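# Push utility cart through self-closing door into taped bay

## Task

Get the utility cart past the self-closing door and leave it parked inside the yellow-taped zone, all four of its wheels fully within the tape and none resting on the tape line; its three tubes must remain upright in the top tray, the robot must not topple or be left leaning, and the cart must stay in place on its own once the robot lets go.

## Robot and tools

Robot: TidyBot++, a mobile base 0.54 m long, 0.50 m wide and 0.38 m tall, riding on four powered casters, carrying a single seven-joint arm with a two-finger gripper. The shoulder sits 0.12 m ahead of the base centre and 0.68 m above the floor. base_camera is fixed to the base and looks ahead; wrist_camera is a fisheye on the hand and looks wherever the hand points. Loose objects may occasionally be nudged by something in the scene.

Frames: the base frame has its origin on the floor below the base centre, x forward, y left, z up. hand_pose is reported in this frame; it is the point between the finger pads, with its own z running out along the fingers and its y along the line the pads close on. The odometry frame is the base frame as it was when the scene began. base_odometry counts wheel rotation only, so slip shows up as travel and it drifts a few cm and degrees over many moves. Heading is in radians, left positive, -3.142 to 3.142. base_tilt is in degrees, positive when leaning forward or right, with a fixed bias near 1 degree.

execute_actions: argument "actions" is a list holding one action or nothing (empty = just report state and images). Optional "cameras": a list of "base_camera", "wrist_camera" or "all"; omitted, null or ["all"] returns both, [] returns none. The "pictures" line gives the image order. An action may contain:
- "base": exactly one key, each a relative offset from where the base last measured itself: translate_m (metres, forward positive, -2 to 2), strafe_m (metres, left positive, -2 to 2), rotate_rad (radians, counter-clockwise from above positive, -6.3 to 6.3).
- "joints": absolute targets by name, radians: joint_1_rad (any angle; positive is clockwise from above, opposite to heading), joint_2_rad (shoulder, -2.249 to 2.249), joint_3_rad (any angle), joint_4_rad (elbow, -2.579 to 2.579), joint_5_rad (any angle), joint_6_rad (wrist, -2.099 to 2.099), joint_7_rad (any angle; at 1.57 with hand down the fingers open left-right). gripper_pos is 0 (open, about 85 mm gap) to 1 (closed, squeezing about 100 N per finger). Unbounded joints take the short way; turn more than half a turn in several calls.
- "speeds": optional top-speed caps for this action only: translate_m and strafe_m 0.05 to 0.5 m/s, rotate_rad 0.1 to 1.57 rad/s (default is the maximum). A base move needing over 8.667 s is refused; no action runs over 15 s.
Base and joint motions start together. Anything you leave out may keep pushing toward its earlier target. A bad key or out-of-range value rejects the whole call with no motion. If a call reports a stop, remaining motion calls in the same reply are skipped.

Arm geometry: upper arm 0.42 m, forearm 0.31 m, hand 0.31 m to the hand point. With joint_1_rad = 0, joint_3_rad = 3.14, joint_5_rad = 0 (near the start), the arm stays in the base's x-z plane; segment tilt from vertical (forward positive) is joint_2, joint_2 - joint_4, and joint_2 - joint_4 - joint_6 for the hand. Forward reach = sum of length x sin(tilt), height above shoulder = sum of length x cos(tilt). The arm begins folded, hand down, sticking up to 0.08 m past the base front with the elbow up to 1.15 m high. A downward hand reaches at most about 0.94 m high, and only near the base.

Result lines: base_status and joint_status. "done" (base: wheels turned the commanded amount, even if slipping or blocked short); "off_target" (stopped away from target, may still push); "contact_stop"/"time_out" (target dropped, holds in place; base contact_stop means something pushed it after arrival); "joint command not followed" with "cause:" means a self-collision check blocked the arm's targets (gripper still obeys) and they may be retried later. on_its_own lists uncommanded motion. motor_effort shows percent of max, with the peak of the last action in brackets (noisy). "ARM HIT" = hard contact with base or itself. joint_positions, hand_pose, gripper reading: at 1, "done" means nothing held, "off_target" means something is gripped.

wait: "seconds" 0 to 10; nothing new commanded, returns state and images. zoom_image: "camera" (base_camera 644x364, wrist_camera 644x476) and "region" [x0, y0, x1, y1] in pixels from the top-left, at most 504x504. read_manual: only licence texts, no motion. finished_scene: "scene" number; final and irreversible, reports success; the goal must already hold without the robot's help.

Accuracy: friction leaves joints a little off and the hand 1-2 cm from plan; to correct, send last command + (wanted - read). Held loads make the arm sag; never command a loaded joint to its current reading. Motor torque: about 54 N m (34 for joints 5-7). Torque sensors fault at 104.5 N m (joints 1-4) or 51.3 (5-7), freezing the arm and gripper for 10 s while the base continues; warnings at 56.7 and 29.4. Holding loads heats motors: MOTOR HOT at 60 °C, OVER-TEMPERATURE FAULT at 75 °C with the arm sinking and "limit_stop_at_motor_heat" in joint_status (resend the target). The robot keeps its last command while you think.

Avoid: a blocked base keeps shoving hard until timeout; an arm snagged about 0.8 m or higher while driving can topple the robot, and sideways force on a raised hand can lift wheels (back away or retract the arm to right it). Don't slam the cart, drop or spill the tubes, or leave the robot tilted.

Each tool is called after "Emit:" as name([rows], argument=value, ...), one row to a line, values as JSON.

## Session

I'll start by looking at the current state and images.

Emit:
execute_actions(actions=[])

Scene clock: 0.00 s.
base_odometry: x=+0.000 y=+0.000 heading=+0.000 (m, m, rad; odometry frame)
base_tilt: forward=+0.1 right=+0.0 (deg)
base_status: not commanded
joint_positions: joint_1_rad=+0.015 joint_2_rad=-0.399 joint_3_rad=+3.107 joint_4_rad=-2.515 joint_5_rad=-0.012 joint_6_rad=-0.862 joint_7_rad=+1.567 gripper_pos=+0.000
joint_status: not commanded
motor_effort: joint_1_rad=-2 joint_2_rad=+2 joint_3_rad=+1 joint_4_rad=+14 joint_5_rad=+0 joint_6_rad=+1 joint_7_rad=+0 (%)
hand_pose: x=+0.2742 y=+0.0058 z=+0.5989 quat_wxyz=(+0.001, +0.997, +0.003, +0.081) (m; base frame)
pictures: base_camera, wrist_camera
Images, in order (width x height): base_camera 644x364, wrist_camera 644x476.

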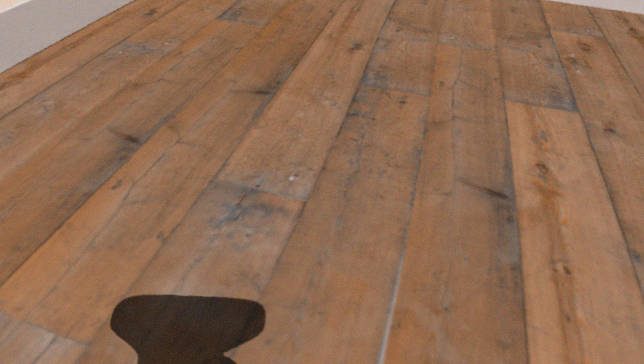

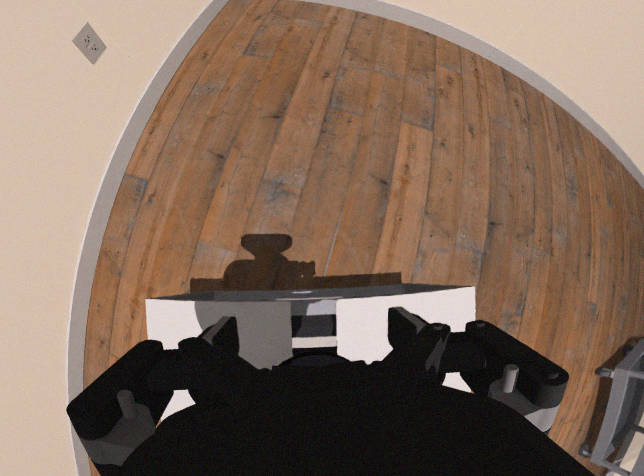

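Emit:
execute_actions([
  {"joints": {"joint_1_rad": 1.8, "joint_2_rad": -0.4, "joint_4_rad": -2.0, "joint_6_rad": -0.35}},
])

Scene clock: 3.67 s.
base_odometry: x=+0.000 y=+0.000 heading=+0.000 (m, m, rad; odometry frame)
base_tilt: forward=+0.1 right=+0.0 (deg)
base_status: not commanded
joint_positions: joint_1_rad=+1.784 joint_2_rad=-0.399 joint_3_rad=+3.107 joint_4_rad=-2.021 joint_5_rad=-0.012 joint_6_rad=-0.391 joint_7_rad=+1.567 gripper_pos=+0.000
joint_status: all done
motor_effort: joint_1_rad=-1(0) joint_2_rad=-6(7) joint_3_rad=+1(2) joint_4_rad=+25(25) joint_5_rad=+0(0) joint_6_rad=+8(7) joint_7_rad=+0(0) (%)
hand_pose: x=+0.0470 y=-0.4256 z=+0.9197 quat_wxyz=(+0.410, +0.540, -0.650, +0.343) (m; base frame)
pictures: base_camera, wrist_camera
camera_calibration (this result's frames):
wrist_camera: T_world_to_cam=[[-0.975238, 0.217845, -0.038131, 0.180179], [0.126009, 0.40565, -0.905301, 1.05189], [-0.181748, -0.887689, -0.423056, 0.155064], [0, 0, 0, 1]] pos_world=[0.0713531, -0.3283, 1.02474]
Images, in order (width x height): base_camera 644x364, wrist_camera 644x476.

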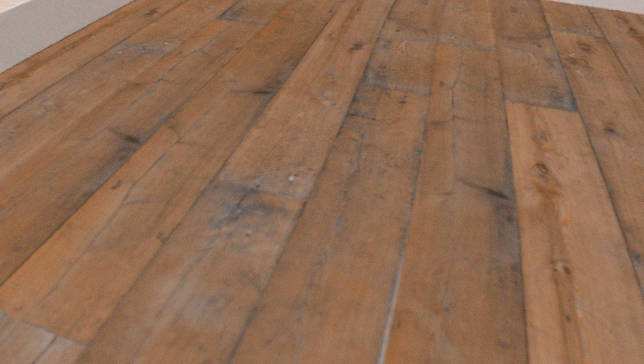

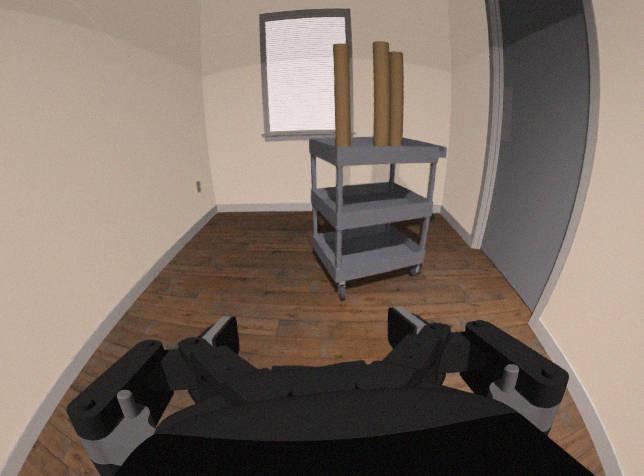

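Emit:
zoom_image(camera="wrist_camera", region=[280, 20, 480, 320])

Emit:
zoom_image(camera="wrist_camera", region=[420, 0, 644, 360])

Region (280, 20, 480, 320) of wrist_camera's 644x476 image, scaled by 1.680.

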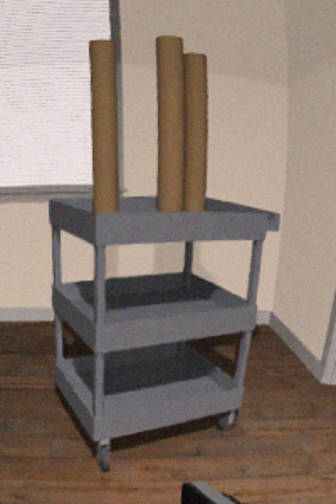

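Region (420, 0, 644, 360) of wrist_camera's 644x476 image, scaled by 1.400; it fills the left 314 columns of this view, and the rest is white.

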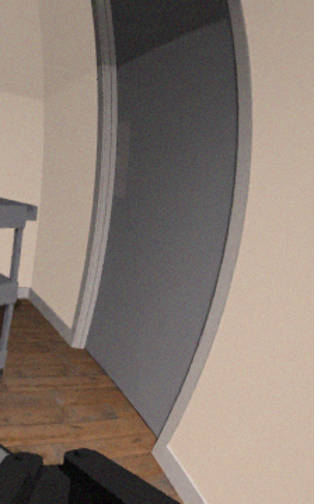

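Emit:
execute_actions([
  {"base": {"rotate_rad": -1.896}, "joints": {"joint_1_rad": 0.0}},
])

Emit:
execute_actions([
  {"base": {"strafe_m": -0.68}, "joints": {"joint_1_rad": -0.2, "joint_6_rad": -0.5}},
])

Scene clock: 18.33 s.
base_odometry: x=+0.000 y=+0.000 heading=-1.895 (m, m, rad; odometry frame)
base_tilt: forward=+0.1 right=+0.0 (deg)
base_status: done
joint_positions: joint_1_rad=+0.016 joint_2_rad=-0.399 joint_3_rad=+3.107 joint_4_rad=-2.021 joint_5_rad=-0.012 joint_6_rad=-0.391 joint_7_rad=+1.567 gripper_pos=+0.000
joint_status: all done
motor_effort: joint_1_rad=-1(3) joint_2_rad=-6(8) joint_3_rad=+2(2) joint_4_rad=+25(25) joint_5_rad=-1(1) joint_6_rad=+7(7) joint_7_rad=+0(0) (%)
hand_pose: x=+0.5505 y=+0.0126 z=+0.9197 quat_wxyz=(-0.005, +0.845, +0.005, +0.535) (m; base frame)
pictures: base_camera, wrist_camera
camera_calibration (this result's frames):
wrist_camera: T_world_to_cam=[[-0.0228653, -0.999011, -0.0381327, 0.0668489], [-0.422423, 0.0442248, -0.905319, 1.11717], [0.90611, -0.00459223, -0.423017, 0.025568], [0, 0, 0, 1]] pos_world=[0.45028, 0.0174936, 1.02476]
Images, in order (width x height): base_camera 644x364, wrist_camera 644x476.

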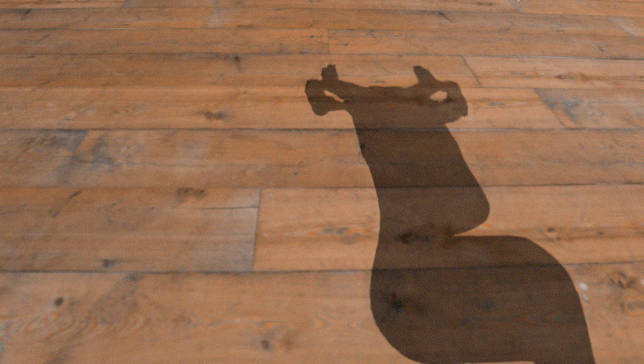

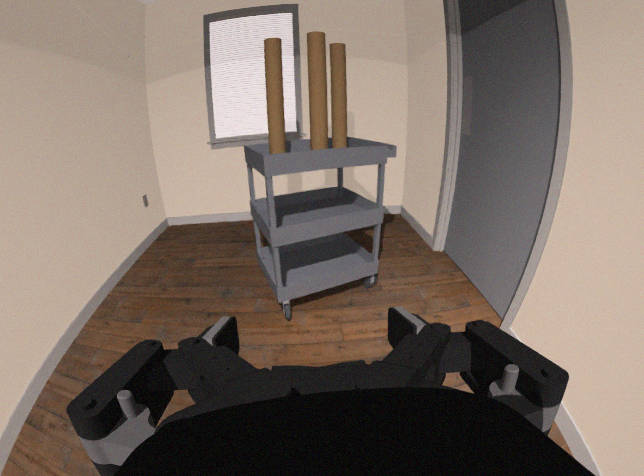

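Scene clock: 21.07 s.
base_odometry: x=-0.644 y=+0.218 heading=-1.896 (m, m, rad; odometry frame)
base_tilt: forward=+0.1 right=+0.0 (deg)
base_status: done
joint_positions: joint_1_rad=-0.186 joint_2_rad=-0.399 joint_3_rad=+3.107 joint_4_rad=-2.020 joint_5_rad=-0.012 joint_6_rad=-0.460 joint_7_rad=+1.567 gripper_pos=+0.000
joint_status: all done
motor_effort: joint_1_rad=-2(1) joint_2_rad=-6(7) joint_3_rad=+2(4) joint_4_rad=+25(26) joint_5_rad=-1(0) joint_6_rad=+6(7) joint_7_rad=+0(0) (%)
hand_pose: x=+0.5296 y=+0.0968 z=+0.9010 quat_wxyz=(-0.055, +0.858, +0.092, +0.502) (m; base frame)
pictures: base_camera, wrist_camera
camera_calibration (this result's frames):
wrist_camera: T_world_to_cam=[[0.175546, -0.983833, -0.0354525, 0.0408213], [-0.482473, -0.0545859, -0.874208, 1.10105], [0.85814, 0.170569, -0.484255, 0.100599], [0, 0, 0, 1]] pos_world=[0.437733, 0.083104, 1.01271]
Images, in order (width x height): base_camera 644x364, wrist_camera 644x476.

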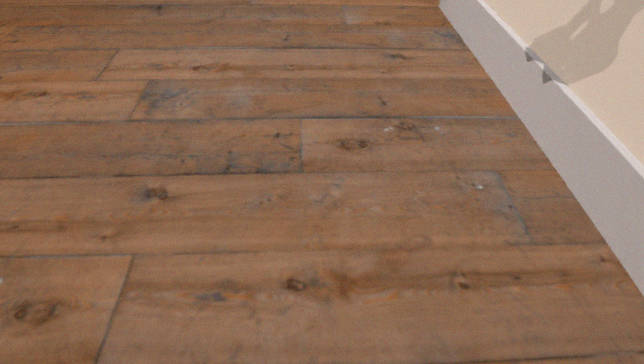

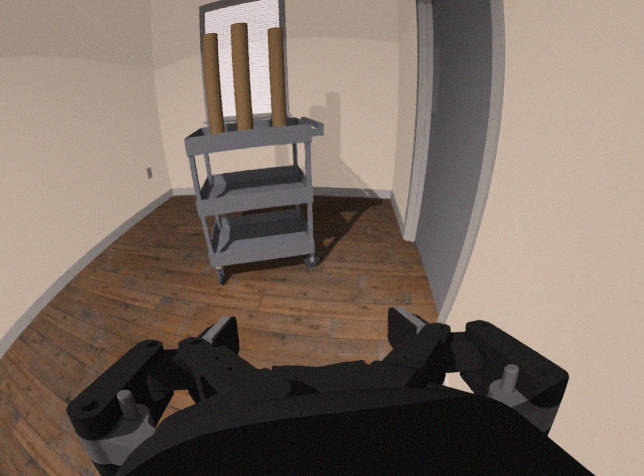

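Emit:
execute_actions([
  {"base": {"rotate_rad": 0.035}, "joints": {"joint_1_rad": -0.3, "joint_2_rad": -0.5, "joint_4_rad": -1.9, "joint_6_rad": -0.85}},
], cameras=[])

Emit:
execute_actions([
  {"base": {"translate_m": 1.0}},
])

Scene clock: 24.40 s.
base_odometry: x=-0.644 y=+0.218 heading=-1.861 (m, m, rad; odometry frame)
base_tilt: forward=+0.1 right=+0.0 (deg)
base_status: done
joint_positions: joint_1_rad=-0.285 joint_2_rad=-0.499 joint_3_rad=+3.108 joint_4_rad=-1.918 joint_5_rad=-0.012 joint_6_rad=-0.818 joint_7_rad=+1.567 gripper_pos=+0.000
joint_status: all done
motor_effort: joint_1_rad=-1(2) joint_2_rad=-3(9) joint_3_rad=+2(2) joint_4_rad=+25(25) joint_5_rad=-1(1) joint_6_rad=+6(6) joint_7_rad=+0(0) (%)
hand_pose: x=+0.4530 y=+0.1171 z=+0.9062 quat_wxyz=(-0.068, +0.888, +0.141, +0.432) (m; base frame)
pictures: none
No camera images: the call's "cameras" was empty. Leave "cameras" out to get every camera's image.

Scene clock: 27.77 s.
base_odometry: x=-0.931 y=-0.740 heading=-1.862 (m, m, rad; odometry frame)
base_tilt: forward=+0.1 right=+0.0 (deg)
base_status: done
joint_positions: joint_1_rad=-0.285 joint_2_rad=-0.499 joint_3_rad=+3.108 joint_4_rad=-1.917 joint_5_rad=-0.012 joint_6_rad=-0.818 joint_7_rad=+1.567 gripper_pos=+0.000
joint_status: not commanded
motor_effort: joint_1_rad=-1(1) joint_2_rad=-2(6) joint_3_rad=+2(2) joint_4_rad=+24(25) joint_5_rad=-1(0) joint_6_rad=+6(7) joint_7_rad=+0(0) (%)
hand_pose: x=+0.4531 y=+0.1172 z=+0.9065 quat_wxyz=(-0.068, +0.888, +0.141, +0.432) (m; base frame)
pictures: base_camera, wrist_camera
camera_calibration (this result's frames):
wrist_camera: T_world_to_cam=[[0.268436, -0.962955, -0.0256878, 0.0211091], [-0.59589, -0.145042, -0.789859, 1.05554], [0.756873, 0.227334, -0.61275, 0.32117], [0, 0, 0, 1]] pos_world=[0.380237, 0.100412, 1.03107]
Images, in order (width x height): base_camera 644x364, wrist_camera 644x476.

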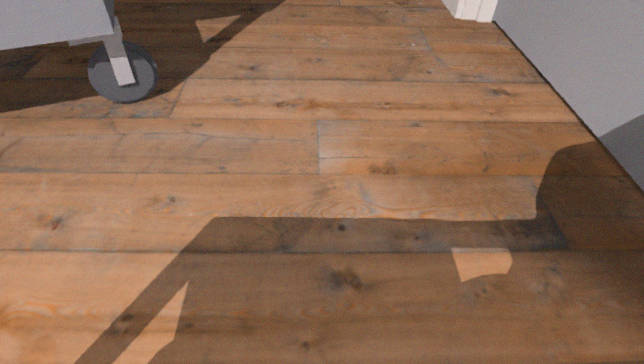

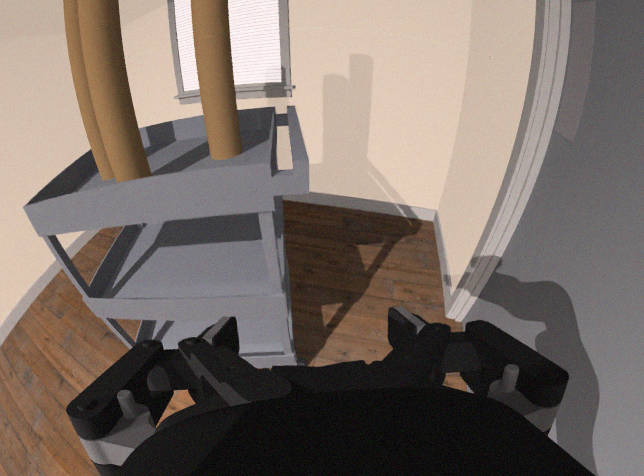

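Emit:
zoom_image(camera="wrist_camera", region=[200, 90, 340, 250])

Emit:
zoom_image(camera="base_camera", region=[0, 0, 260, 140])

Emit:
zoom_image(camera="base_camera", region=[400, 0, 644, 200])

Region (200, 90, 340, 250) of wrist_camera's 644x476 image, scaled by 3.150; it fills the left 441 columns of this view, and the rest is white.

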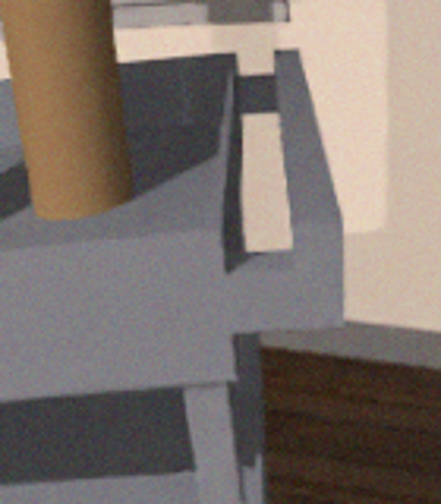

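Region (0, 0, 260, 140) of base_camera's 644x364 image, scaled by 1.938; it fills the top 271 rows of this view, and the rest is white.

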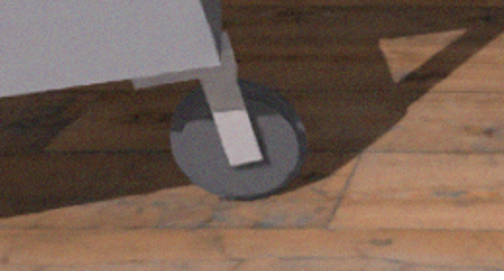

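Region (400, 0, 644, 200) of base_camera's 644x364 image, scaled by 2.066; it fills the top 413 rows of this view, and the rest is white.

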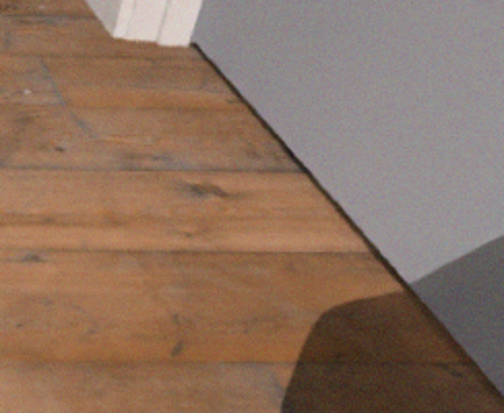

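Emit:
execute_actions([
  {"base": {"strafe_m": -0.05}, "joints": {"joint_1_rad": 0.9, "joint_2_rad": -0.5, "joint_4_rad": -2.1, "joint_6_rad": -1.1}},
])

Scene clock: 38.90 s.
base_odometry: x=-0.979 y=-0.726 heading=-1.861 (m, m, rad; odometry frame)
base_tilt: forward=+0.1 right=+0.0 (deg)
base_status: done
joint_positions: joint_1_rad=+0.883 joint_2_rad=-0.499 joint_3_rad=+3.108 joint_4_rad=-2.078 joint_5_rad=-0.012 joint_6_rad=-1.059 joint_7_rad=+1.567 gripper_pos=+0.000
joint_status: all done
motor_effort: joint_1_rad=+0(0) joint_2_rad=-1(5) joint_3_rad=+2(4) joint_4_rad=+23(24) joint_5_rad=-1(0) joint_6_rad=+4(6) joint_7_rad=+0(0) (%)
hand_pose: x=+0.2967 y=-0.1941 z=+0.7759 quat_wxyz=(+0.104, +0.881, -0.402, +0.226) (m; base frame)
pictures: base_camera, wrist_camera
camera_calibration (this result's frames):
wrist_camera: T_world_to_cam=[[-0.787435, -0.616369, -0.00593027, 0.125162], [-0.535583, 0.688927, -0.488396, 0.724142], [0.305117, -0.381404, -0.872602, 0.647811], [0, 0, 0, 1]] pos_world=[0.288737, -0.174657, 0.919692]
Images, in order (width x height): base_camera 644x364, wrist_camera 644x476.

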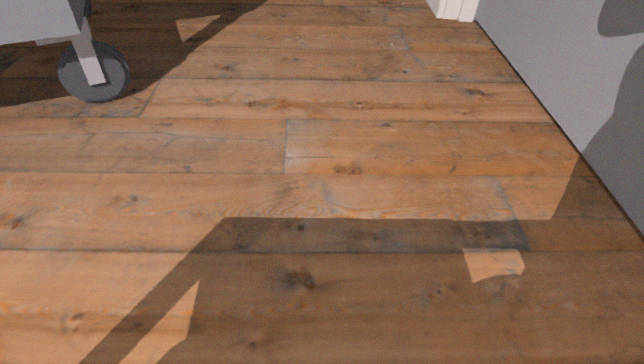

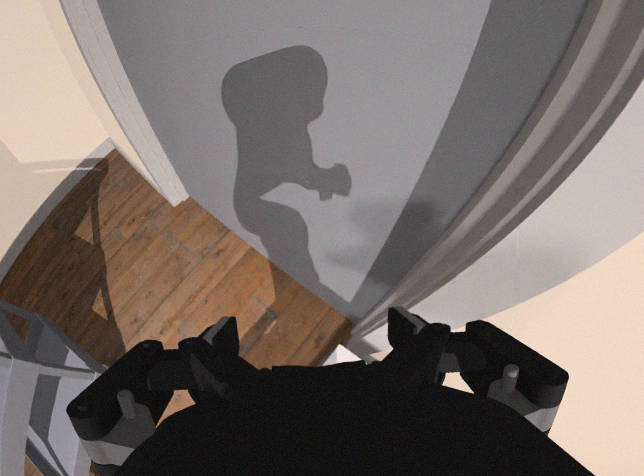

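Emit:
zoom_image(camera="wrist_camera", region=[290, 270, 430, 380])

Region (290, 270, 430, 380) of wrist_camera's 644x476 image, scaled by 3.600; it fills the top 396 rows of this view, and the rest is white.

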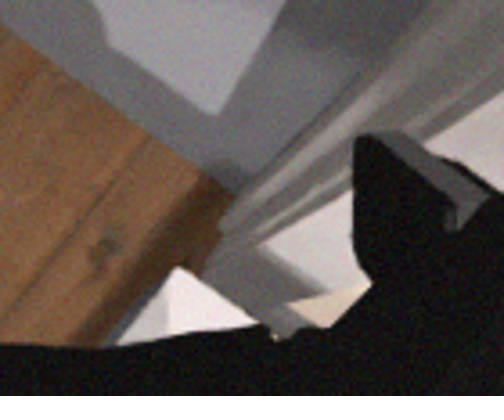

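Emit:
execute_actions([
  {"base": {"translate_m": 0.78}, "joints": {"joint_1_rad": 0.6, "joint_2_rad": -0.5, "joint_4_rad": -2.2, "joint_6_rad": -1.1}},
])

Scene clock: 47.27 s.
base_odometry: x=-1.203 y=-1.474 heading=-1.862 (m, m, rad; odometry frame)
base_tilt: forward=+0.0 right=+0.0 (deg)
base_status: done
joint_positions: joint_1_rad=+0.617 joint_2_rad=-0.499 joint_3_rad=+3.108 joint_4_rad=-2.180 joint_5_rad=-0.012 joint_6_rad=-1.061 joint_7_rad=+1.567 gripper_pos=+0.000
joint_status: all done
motor_effort: joint_1_rad=-1(1) joint_2_rad=+1(1) joint_3_rad=+1(2) joint_4_rad=+22(22) joint_5_rad=-1(1) joint_6_rad=+3(4) joint_7_rad=+0(0) (%)
hand_pose: x=+0.3150 y=-0.1238 z=+0.7296 quat_wxyz=(+0.059, +0.938, -0.286, +0.189) (m; base frame)
pictures: base_camera, wrist_camera
camera_calibration (this result's frames):
wrist_camera: T_world_to_cam=[[-0.599326, -0.800505, -0.000236784, 0.096393], [-0.735426, 0.55072, -0.394785, 0.640437], [0.316158, -0.236431, -0.918773, 0.676717], [0, 0, 0, 1]] pos_world=[0.314816, -0.115541, 0.874608]
Images, in order (width x height): base_camera 644x364, wrist_camera 644x476.

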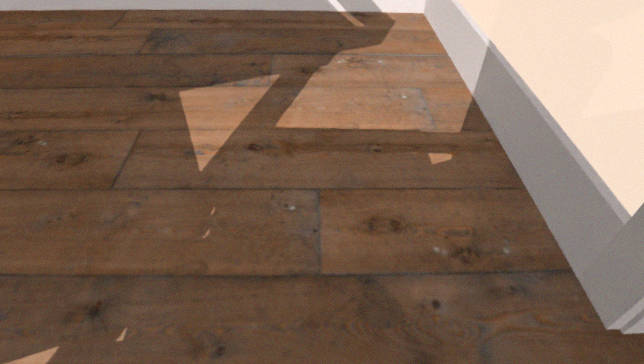

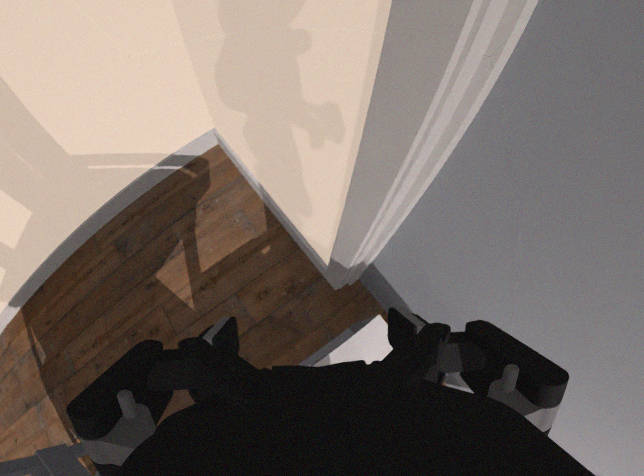

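Emit:
execute_actions([
  {"base": {"translate_m": 0.03}, "joints": {"joint_1_rad": 1.4, "joint_2_rad": -0.6, "joint_4_rad": -2.3, "joint_6_rad": -1.0}},
], cameras=[])

Emit:
execute_actions([
  {"base": {"strafe_m": -0.11}},
])

Scene clock: 51.10 s.
base_odometry: x=-1.212 y=-1.502 heading=-1.862 (m, m, rad; odometry frame)
base_tilt: forward=+0.1 right=+0.0 (deg)
base_status: done
joint_positions: joint_1_rad=+1.383 joint_2_rad=-0.584 joint_3_rad=+3.108 joint_4_rad=-2.277 joint_5_rad=-0.012 joint_6_rad=-1.042 joint_7_rad=+1.567 gripper_pos=+0.000
joint_status: all done
motor_effort: joint_1_rad=-1(2) joint_2_rad=+3(2) joint_3_rad=+2(3) joint_4_rad=+22(23) joint_5_rad=+0(0) joint_6_rad=+4(4) joint_7_rad=+0(0) (%)
hand_pose: x=+0.1676 y=-0.1970 z=+0.7083 quat_wxyz=(+0.129, +0.762, -0.615, +0.155) (m; base frame)
pictures: none
No camera images: the call's "cameras" was empty. Leave "cameras" out to get every camera's image.

Scene clock: 52.40 s.
base_odometry: x=-1.317 y=-1.471 heading=-1.861 (m, m, rad; odometry frame)
base_tilt: forward=+0.1 right=+0.0 (deg)
base_status: done
joint_positions: joint_1_rad=+1.383 joint_2_rad=-0.592 joint_3_rad=+3.108 joint_4_rad=-2.279 joint_5_rad=-0.012 joint_6_rad=-1.038 joint_7_rad=+1.567 gripper_pos=+0.000
joint_status: not commanded
motor_effort: joint_1_rad=-1(1) joint_2_rad=+4(6) joint_3_rad=+2(2) joint_4_rad=+22(23) joint_5_rad=-1(0) joint_6_rad=+3(3) joint_7_rad=+0(0) (%)
hand_pose: x=+0.1676 y=-0.1971 z=+0.7093 quat_wxyz=(+0.132, +0.761, -0.615, +0.159) (m; base frame)
pictures: base_camera, wrist_camera
camera_calibration (this result's frames):
wrist_camera: T_world_to_cam=[[-0.987127, -0.15993, 0.00157118, 0.139359], [-0.146545, 0.900491, -0.409439, 0.544965], [0.0640666, -0.404398, -0.912336, 0.691954], [0, 0, 0, 1]] pos_world=[0.173096, -0.188624, 0.854206]
Images, in order (width x height): base_camera 644x364, wrist_camera 644x476.

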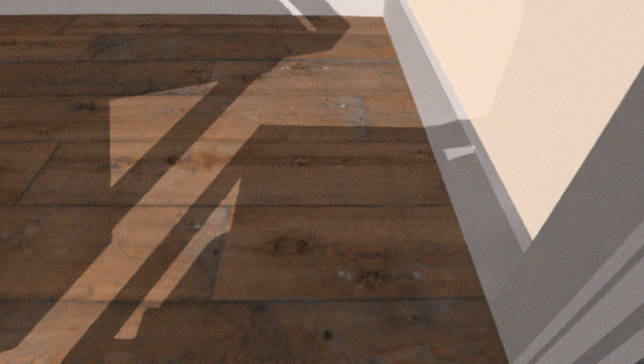

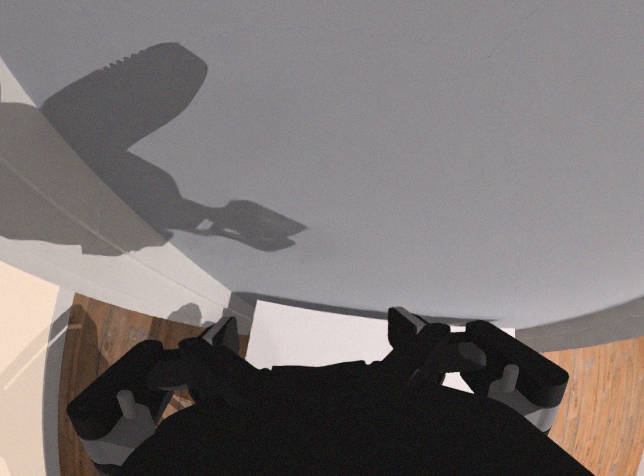

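Emit:
execute_actions([
  {"base": {"strafe_m": -0.09}, "speeds": {"strafe_m": 0.05}},
])

Scene clock: 54.87 s.
base_odometry: x=-1.404 y=-1.445 heading=-1.861 (m, m, rad; odometry frame)
base_tilt: forward=+0.1 right=+0.1 (deg)
base_status: done
joint_positions: joint_1_rad=+1.383 joint_2_rad=-0.593 joint_3_rad=+3.108 joint_4_rad=-2.280 joint_5_rad=-0.012 joint_6_rad=-1.038 joint_7_rad=+1.567 gripper_pos=+0.000
joint_status: not commanded
motor_effort: joint_1_rad=+0(2) joint_2_rad=+4(6) joint_3_rad=+2(2) joint_4_rad=+22(23) joint_5_rad=+0(1) joint_6_rad=+3(3) joint_7_rad=+0(0) (%)
hand_pose: x=+0.1675 y=-0.1970 z=+0.7094 quat_wxyz=(+0.132, +0.761, -0.615, +0.159) (m; base frame)
pictures: base_camera, wrist_camera
camera_calibration (this result's frames):
wrist_camera: T_world_to_cam=[[-0.98718, -0.159604, 0.00153801, 0.139384], [-0.146154, 0.900029, -0.410594, 0.545614], [0.0641483, -0.405555, -0.911817, 0.691448], [0, 0, 0, 1]] pos_world=[0.172985, -0.188402, 0.854286]
Images, in order (width x height): base_camera 644x364, wrist_camera 644x476.

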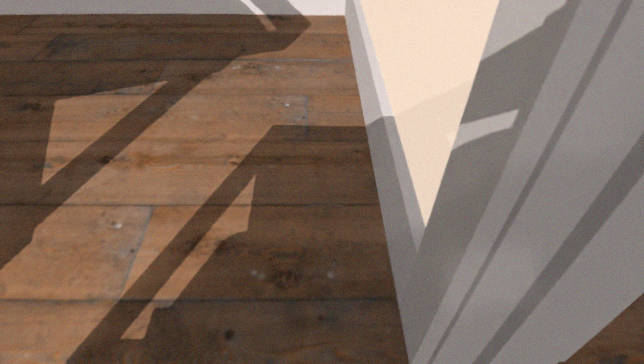

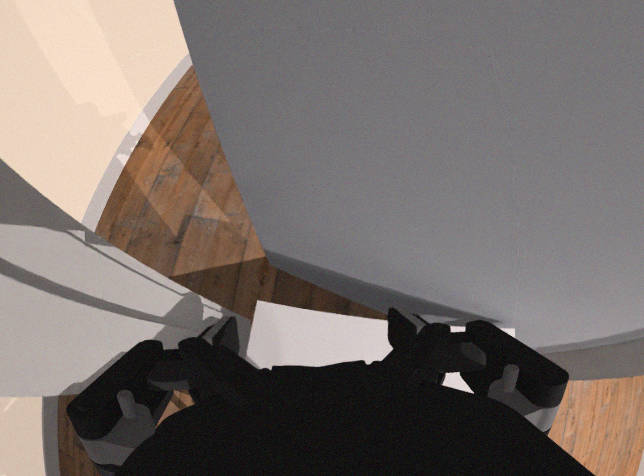

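The door opens easily. Continuing, and raising the camera to look into the next room.

Emit:
execute_actions([
  {"base": {"strafe_m": -0.33}, "speeds": {"strafe_m": 0.15}, "joints": {"joint_6_rad": -0.45}},
])

Scene clock: 58.00 s.
base_odometry: x=-1.720 y=-1.351 heading=-1.861 (m, m, rad; odometry frame)
base_tilt: forward=+0.1 right=+0.0 (deg)
base_status: done
joint_positions: joint_1_rad=+1.385 joint_2_rad=-0.594 joint_3_rad=+3.108 joint_4_rad=-2.289 joint_5_rad=-0.012 joint_6_rad=-0.471 joint_7_rad=+1.567 gripper_pos=+0.000
joint_status: all done
motor_effort: joint_1_rad=-1(2) joint_2_rad=+1(9) joint_3_rad=+2(3) joint_4_rad=+24(26) joint_5_rad=+0(0) joint_6_rad=+7(7) joint_7_rad=+0(0) (%)
hand_pose: x=+0.1955 y=-0.3251 z=+0.8169 quat_wxyz=(+0.296, +0.687, -0.555, +0.364) (m; base frame)
pictures: base_camera, wrist_camera
camera_calibration (this result's frames):
wrist_camera: T_world_to_cam=[[-0.985336, -0.168585, -0.0262922, 0.16584], [-0.0721357, 0.551251, -0.831216, 0.924915], [0.154624, -0.81713, -0.555328, 0.293042], [0, 0, 0, 1]] pos_world=[0.184816, -0.242448, 0.935899]
Images, in order (width x height): base_camera 644x364, wrist_camera 644x476.

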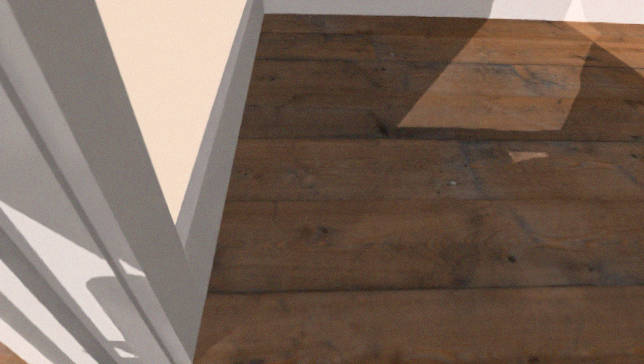

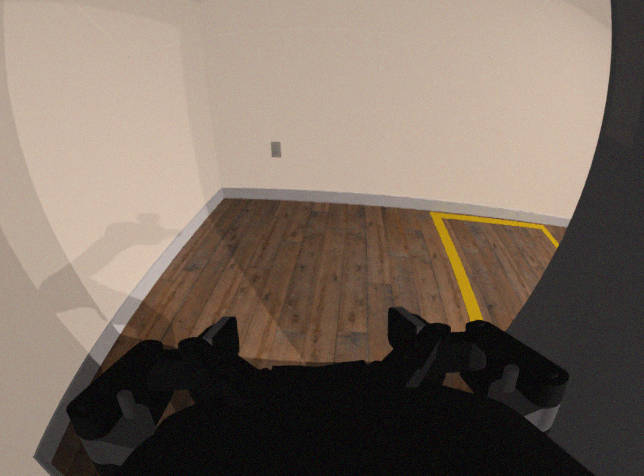

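Emit:
execute_actions(actions=[], cameras=["wrist_camera"])

Emit:
zoom_image(camera="wrist_camera", region=[400, 170, 644, 370])

Scene clock: 58.43 s.
base_odometry: x=-1.720 y=-1.351 heading=-1.861 (m, m, rad; odometry frame)
base_tilt: forward=+0.1 right=+0.0 (deg)
base_status: done
joint_positions: joint_1_rad=+1.385 joint_2_rad=-0.594 joint_3_rad=+3.108 joint_4_rad=-2.289 joint_5_rad=-0.012 joint_6_rad=-0.471 joint_7_rad=+1.567 gripper_pos=+0.000
joint_status: all done
motor_effort: joint_1_rad=-2(2) joint_2_rad=+1(9) joint_3_rad=+1(3) joint_4_rad=+25(26) joint_5_rad=-1(0) joint_6_rad=+7(7) joint_7_rad=+0(0) (%)
hand_pose: x=+0.1955 y=-0.3251 z=+0.8169 quat_wxyz=(+0.296, +0.687, -0.555, +0.364) (m; base frame)
pictures: wrist_camera
camera_calibration (this result's frames):
wrist_camera: T_world_to_cam=[[-0.985336, -0.168585, -0.0262923, 0.16584], [-0.0721356, 0.55125, -0.831216, 0.924915], [0.154624, -0.81713, -0.555328, 0.293042], [0, 0, 0, 1]] pos_world=[0.184816, -0.242448, 0.935899]
Images, in order (width x height): wrist_camera 644x476.

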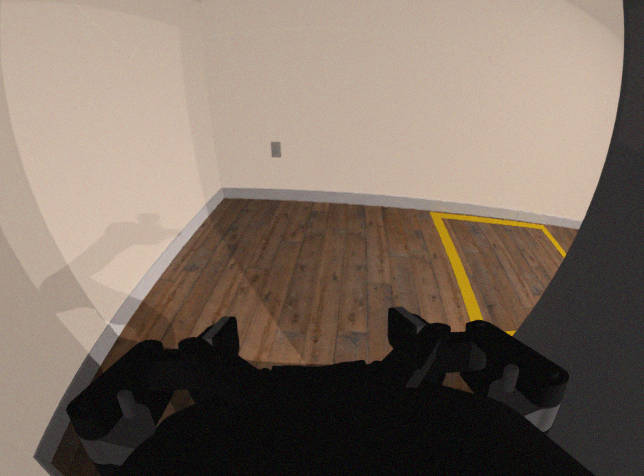

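Region (400, 170, 644, 370) of wrist_camera's 644x476 image, scaled by 2.066; it fills the top 413 rows of this view, and the rest is white.

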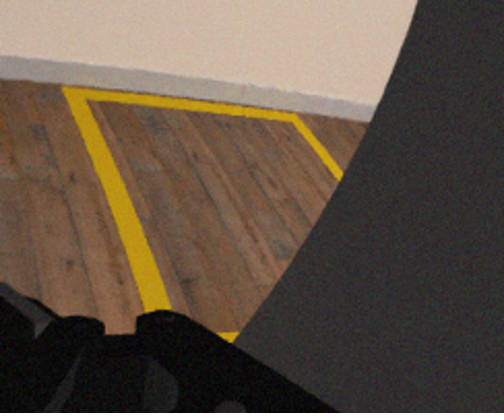

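Emit:
execute_actions(actions=[], cameras=["wrist_camera"])

Scene clock: 58.73 s.
base_odometry: x=-1.720 y=-1.351 heading=-1.861 (m, m, rad; odometry frame)
base_tilt: forward=+0.1 right=+0.0 (deg)
base_status: done
joint_positions: joint_1_rad=+1.385 joint_2_rad=-0.594 joint_3_rad=+3.108 joint_4_rad=-2.289 joint_5_rad=-0.012 joint_6_rad=-0.471 joint_7_rad=+1.567 gripper_pos=+0.000
joint_status: all done
motor_effort: joint_1_rad=-1(2) joint_2_rad=+1(9) joint_3_rad=+2(3) joint_4_rad=+25(26) joint_5_rad=-1(0) joint_6_rad=+6(7) joint_7_rad=+0(0) (%)
hand_pose: x=+0.1955 y=-0.3251 z=+0.8169 quat_wxyz=(+0.296, +0.687, -0.555, +0.364) (m; base frame)
pictures: wrist_camera
camera_calibration (this result's frames):
wrist_camera: T_world_to_cam=[[-0.985336, -0.168585, -0.0262923, 0.16584], [-0.0721357, 0.551251, -0.831216, 0.924915], [0.154624, -0.81713, -0.555328, 0.293042], [0, 0, 0, 1]] pos_world=[0.184816, -0.242448, 0.935899]
Images, in order (width x height): wrist_camera 644x476.

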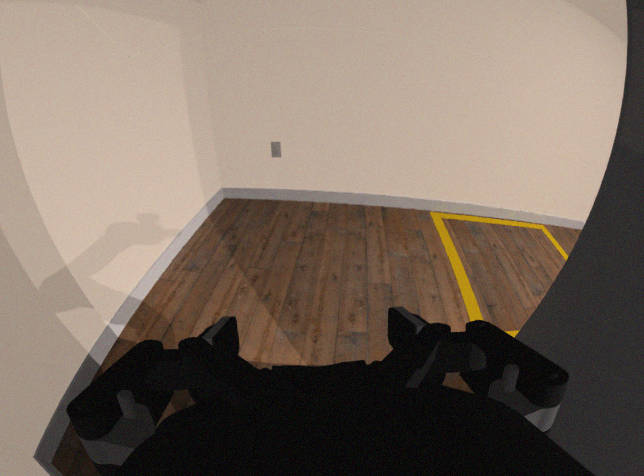

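Emit:
wait(seconds=1.0)

Emit:
wait(seconds=1.0)

Emit:
wait(seconds=1.0)

Scene clock: 60.03 s.
base_odometry: x=-1.720 y=-1.351 heading=-1.861 (m, m, rad; odometry frame)
base_tilt: forward=+0.0 right=+0.0 (deg)
base_status: done
joint_positions: joint_1_rad=+1.385 joint_2_rad=-0.594 joint_3_rad=+3.108 joint_4_rad=-2.289 joint_5_rad=-0.012 joint_6_rad=-0.471 joint_7_rad=+1.567 gripper_pos=+0.000
joint_status: all done
motor_effort: joint_1_rad=-1(2) joint_2_rad=+1(9) joint_3_rad=+2(3) joint_4_rad=+24(26) joint_5_rad=+0(0) joint_6_rad=+7(7) joint_7_rad=+0(0) (%)
hand_pose: x=+0.1955 y=-0.3251 z=+0.8169 quat_wxyz=(+0.296, +0.687, -0.555, +0.364) (m; base frame)
wait: 1.00 s; at rest from the start
pictures: base_camera, wrist_camera
camera_calibration (this result's frames):
wrist_camera: T_world_to_cam=[[-0.985336, -0.168585, -0.026292, 0.16584], [-0.072136, 0.551251, -0.831216, 0.924915], [0.154624, -0.81713, -0.555328, 0.293042], [0, 0, 0, 1]] pos_world=[0.184816, -0.242448, 0.935899]
Images, in order (width x height): base_camera 644x364, wrist_camera 644x476.

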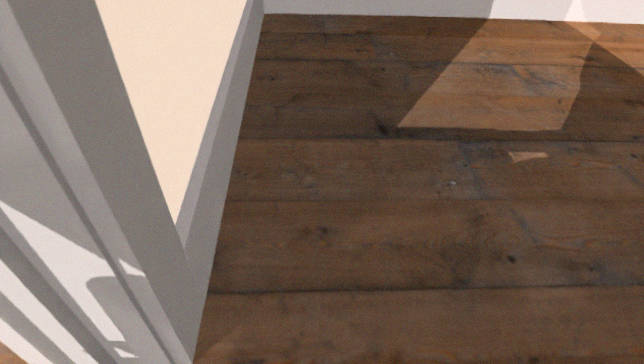

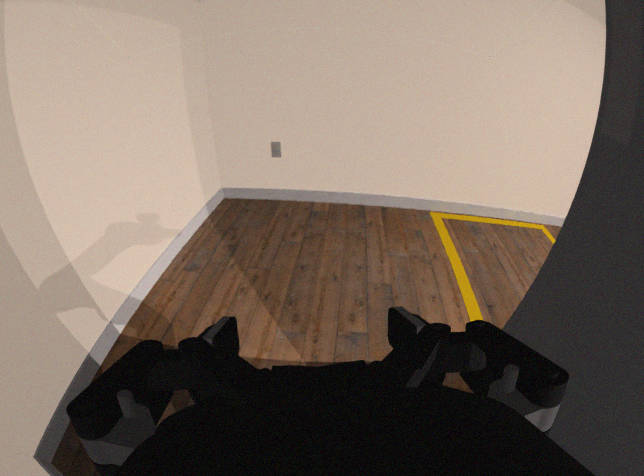

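Scene clock: 61.03 s.
base_odometry: x=-1.720 y=-1.351 heading=-1.861 (m, m, rad; odometry frame)
base_tilt: forward=+0.1 right=+0.0 (deg)
base_status: done
joint_positions: joint_1_rad=+1.385 joint_2_rad=-0.594 joint_3_rad=+3.108 joint_4_rad=-2.289 joint_5_rad=-0.012 joint_6_rad=-0.471 joint_7_rad=+1.567 gripper_pos=+0.000
joint_status: all done
motor_effort: joint_1_rad=-1(2) joint_2_rad=+1(9) joint_3_rad=+2(3) joint_4_rad=+24(26) joint_5_rad=+0(0) joint_6_rad=+7(7) joint_7_rad=+0(0) (%)
hand_pose: x=+0.1955 y=-0.3251 z=+0.8169 quat_wxyz=(+0.296, +0.687, -0.555, +0.364) (m; base frame)
wait: 1.00 s; at rest by 0.27 s
pictures: base_camera, wrist_camera
camera_calibration (this result's frames):
wrist_camera: T_world_to_cam=[[-0.985336, -0.168585, -0.0262924, 0.16584], [-0.0721356, 0.551251, -0.831216, 0.924915], [0.154624, -0.81713, -0.555328, 0.293042], [0, 0, 0, 1]] pos_world=[0.184816, -0.242448, 0.935899]
Images, in order (width x height): base_camera 644x364, wrist_camera 644x476.

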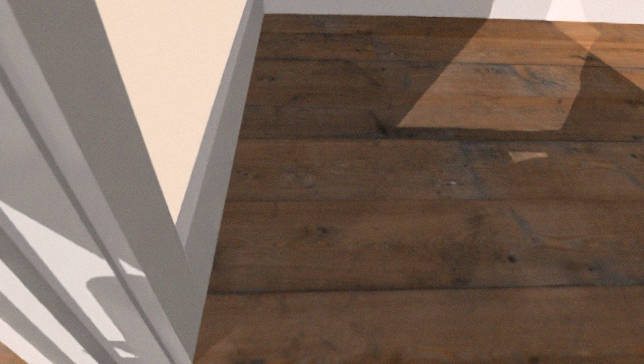

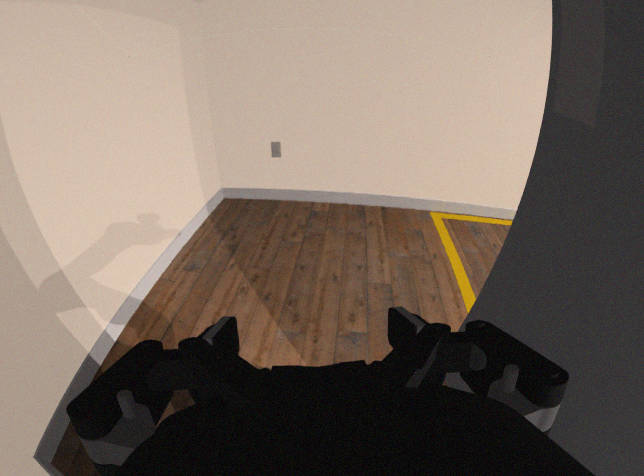

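Scene clock: 62.03 s.
base_odometry: x=-1.720 y=-1.351 heading=-1.859 (m, m, rad; odometry frame)
base_tilt: forward=+0.1 right=+0.0 (deg)
base_status: done
joint_positions: joint_1_rad=+1.386 joint_2_rad=-0.597 joint_3_rad=+3.108 joint_4_rad=-2.292 joint_5_rad=-0.012 joint_6_rad=-0.470 joint_7_rad=+1.567 gripper_pos=+0.000
joint_status: all done
motor_effort: joint_1_rad=-2(2) joint_2_rad=-1(9) joint_3_rad=+3(3) joint_4_rad=+26(26) joint_5_rad=+0(0) joint_6_rad=+7(7) joint_7_rad=+0(0) (%)
hand_pose: x=+0.1947 y=-0.3245 z=+0.8162 quat_wxyz=(+0.296, +0.687, -0.555, +0.363) (m; base frame)
wait: 1.00 s; at rest by 0.27 s
pictures: base_camera, wrist_camera
camera_calibration (this result's frames):
wrist_camera: T_world_to_cam=[[-0.985608, -0.166957, -0.0264801, 0.165929], [-0.0710525, 0.551293, -0.83128, 0.923745], [0.153387, -0.817436, -0.555222, 0.293352], [0, 0, 0, 1]] pos_world=[0.184179, -0.241755, 0.93516]
Images, in order (width x height): base_camera 644x364, wrist_camera 644x476.

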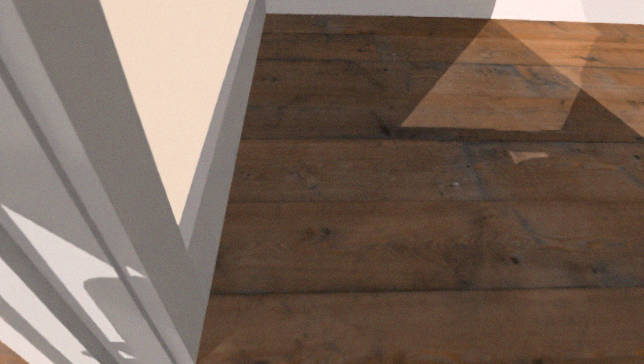

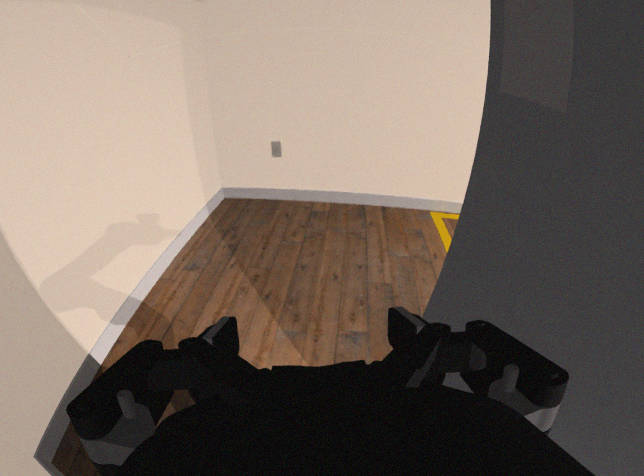

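Emit:
execute_actions([
  {"base": {"strafe_m": 0.22}, "speeds": {"strafe_m": 0.1}, "joints": {"joint_1_rad": 3.0, "joint_2_rad": 0.0, "joint_3_rad": 3.14, "joint_4_rad": -1.06, "joint_5_rad": 0.0, "joint_6_rad": -2.08, "joint_7_rad": 2.4}},
])

Emit:
execute_actions([
  {"base": {"strafe_m": 0.17}, "speeds": {"strafe_m": 0.08}, "joints": {"joint_1_rad": 4.52, "joint_7_rad": 3.35}},
])

Scene clock: 98.80 s.
base_odometry: x=-1.509 y=-1.414 heading=-1.859 (m, m, rad; odometry frame)
base_tilt: forward=+0.1 right=+0.1 (deg)
base_status: strafe_m contact_stop (by the wheels' count: +0.220 of +0.220)
joint_positions: joint_1_rad=+2.989 joint_2_rad=-0.011 joint_3_rad=+3.132 joint_4_rad=-1.079 joint_5_rad=-0.012 joint_6_rad=-2.044 joint_7_rad=+2.365 gripper_pos=+0.000
joint_status: all done
motor_effort: joint_1_rad=-1(4) joint_2_rad=-15(24) joint_3_rad=+1(2) joint_4_rad=+18(26) joint_5_rad=-1(2) joint_6_rad=+0(8) joint_7_rad=+0(1) (%)
hand_pose: x=-0.1563 y=-0.0500 z=+0.9427 quat_wxyz=(+0.015, +0.463, -0.886, +0.001) (m; base frame)
pictures: base_camera, wrist_camera
camera_calibration (this result's frames):
wrist_camera: T_world_to_cam=[[-0.791641, 0.6103, 0.0289529, -0.113965], [0.609378, 0.792106, -0.0350209, 0.220442], [-0.044307, -0.0100807, -0.998967, 1.06962], [0, 0, 0, 1]] pos_world=[-0.17716, -0.0942778, 1.07953]
Images, in order (width x height): base_camera 644x364, wrist_camera 644x476.

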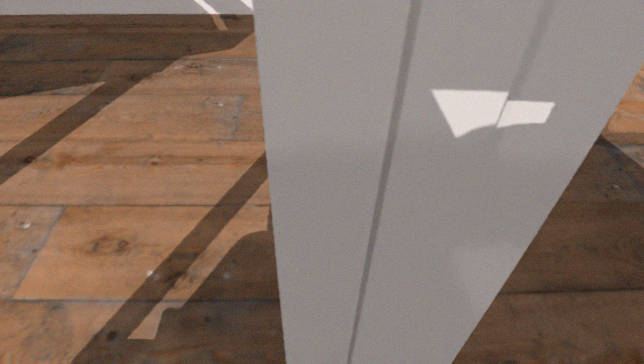

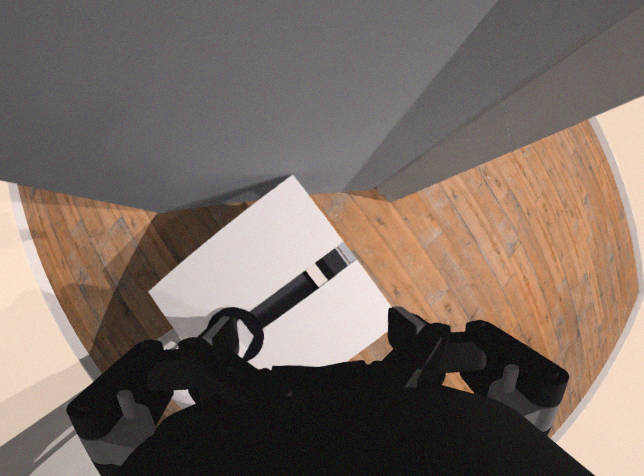

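not run: a stop came earlier in this reply.

Emit:
execute_actions([
  {"base": {"strafe_m": 0.31}, "speeds": {"strafe_m": 0.15}, "joints": {"joint_1_rad": 4.52, "joint_7_rad": 3.35}},
])

Scene clock: 101.83 s.
base_odometry: x=-1.212 y=-1.502 heading=-1.859 (m, m, rad; odometry frame)
base_tilt: forward=+0.1 right=+0.0 (deg)
base_status: done
joint_positions: joint_1_rad=+4.504 joint_2_rad=-0.001 joint_3_rad=+3.132 joint_4_rad=-1.079 joint_5_rad=-0.012 joint_6_rad=-2.044 joint_7_rad=+3.315 gripper_pos=+0.000
joint_status: all done
motor_effort: joint_1_rad=-2(0) joint_2_rad=-15(18) joint_3_rad=+1(3) joint_4_rad=+18(18) joint_5_rad=-1(0) joint_6_rad=+0(0) joint_7_rad=+0(0) (%)
hand_pose: x=+0.0534 y=+0.2747 z=+0.9400 quat_wxyz=(+0.006, +0.197, -0.980, -0.009) (m; base frame)
pictures: base_camera, wrist_camera
camera_calibration (this result's frames):
wrist_camera: T_world_to_cam=[[-0.34176, 0.939046, 0.0373255, -0.268221], [0.939401, 0.342488, -0.0150661, -0.0774909], [-0.0269313, 0.0299147, -0.99919, 1.0677], [0, 0, 0, 1]] pos_world=[0.00988227, 0.246472, 1.07568]
Images, in order (width x height): base_camera 644x364, wrist_camera 644x476.

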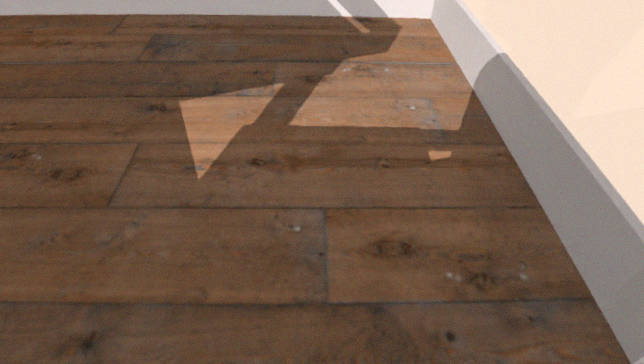

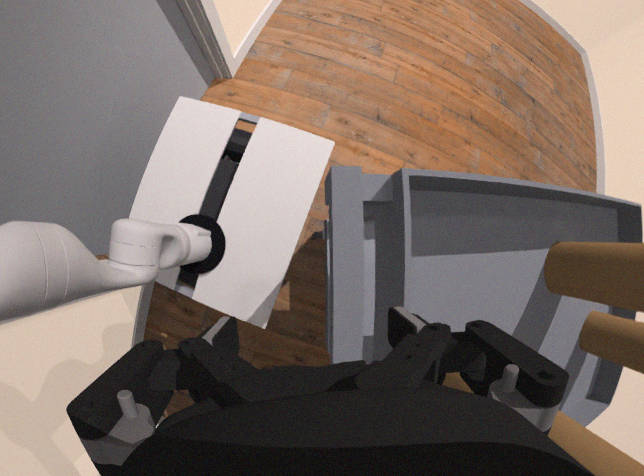

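Emit:
zoom_image(camera="wrist_camera", region=[280, 130, 500, 400])

Region (280, 130, 500, 400) of wrist_camera's 644x476 image, scaled by 1.867; it fills the left 411 columns of this view, and the rest is white.

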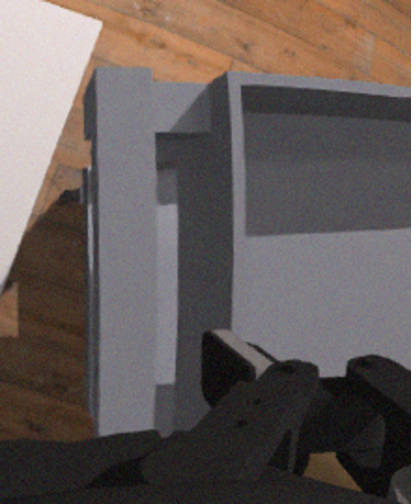

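Emit:
execute_actions([
  {"base": {"translate_m": 0.113}, "joints": {"joint_2_rad": 0.185, "joint_4_rad": -0.893, "joint_6_rad": -2.09, "gripper_pos": 0.47}},
])

Scene clock: 107.73 s.
base_odometry: x=-1.243 y=-1.610 heading=-1.859 (m, m, rad; odometry frame)
base_tilt: forward=+0.1 right=+0.0 (deg)
base_status: done
joint_positions: joint_1_rad=+4.511 joint_2_rad=+0.184 joint_3_rad=+3.134 joint_4_rad=-0.915 joint_5_rad=-0.012 joint_6_rad=-2.048 joint_7_rad=+3.315 gripper_pos=+0.470
joint_status: all done
motor_effort: joint_1_rad=-2(0) joint_2_rad=-22(25) joint_3_rad=+1(3) joint_4_rad=+18(18) joint_5_rad=-1(1) joint_6_rad=-1(1) joint_7_rad=+0(0) (%)
hand_pose: x=+0.0413 y=+0.3468 z=+0.9270 quat_wxyz=(+0.006, +0.192, -0.981, +0.003) (m; base frame)
pictures: base_camera, wrist_camera
camera_calibration (this result's frames):
wrist_camera: T_world_to_cam=[[-0.33276, 0.942917, 0.0133593, -0.319049], [0.942733, 0.332973, -0.0195633, -0.0837068], [-0.0228948, 0.00608441, -0.999719, 1.06086], [0, 0, 0, 1]] pos_world=[-0.00296565, 0.322254, 1.06318]
Images, in order (width x height): base_camera 644x364, wrist_camera 644x476.

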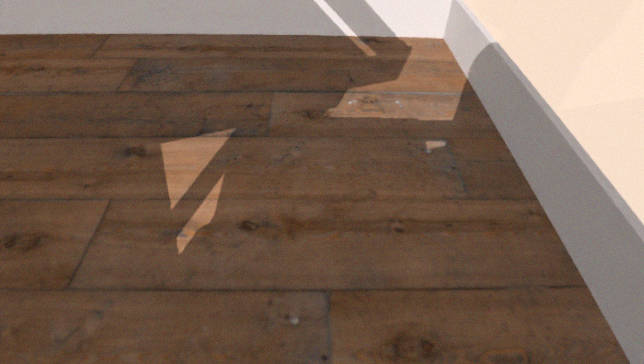

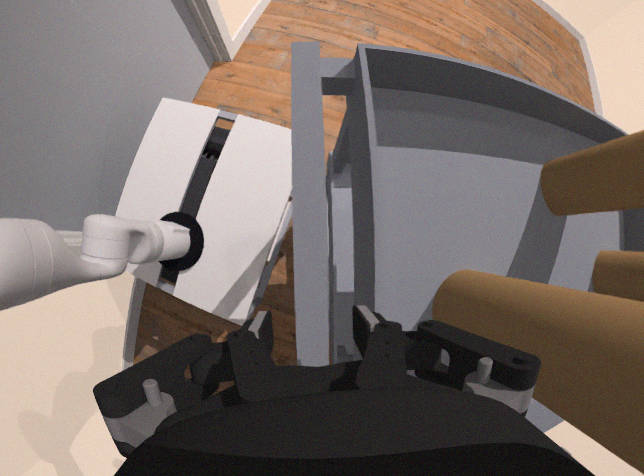

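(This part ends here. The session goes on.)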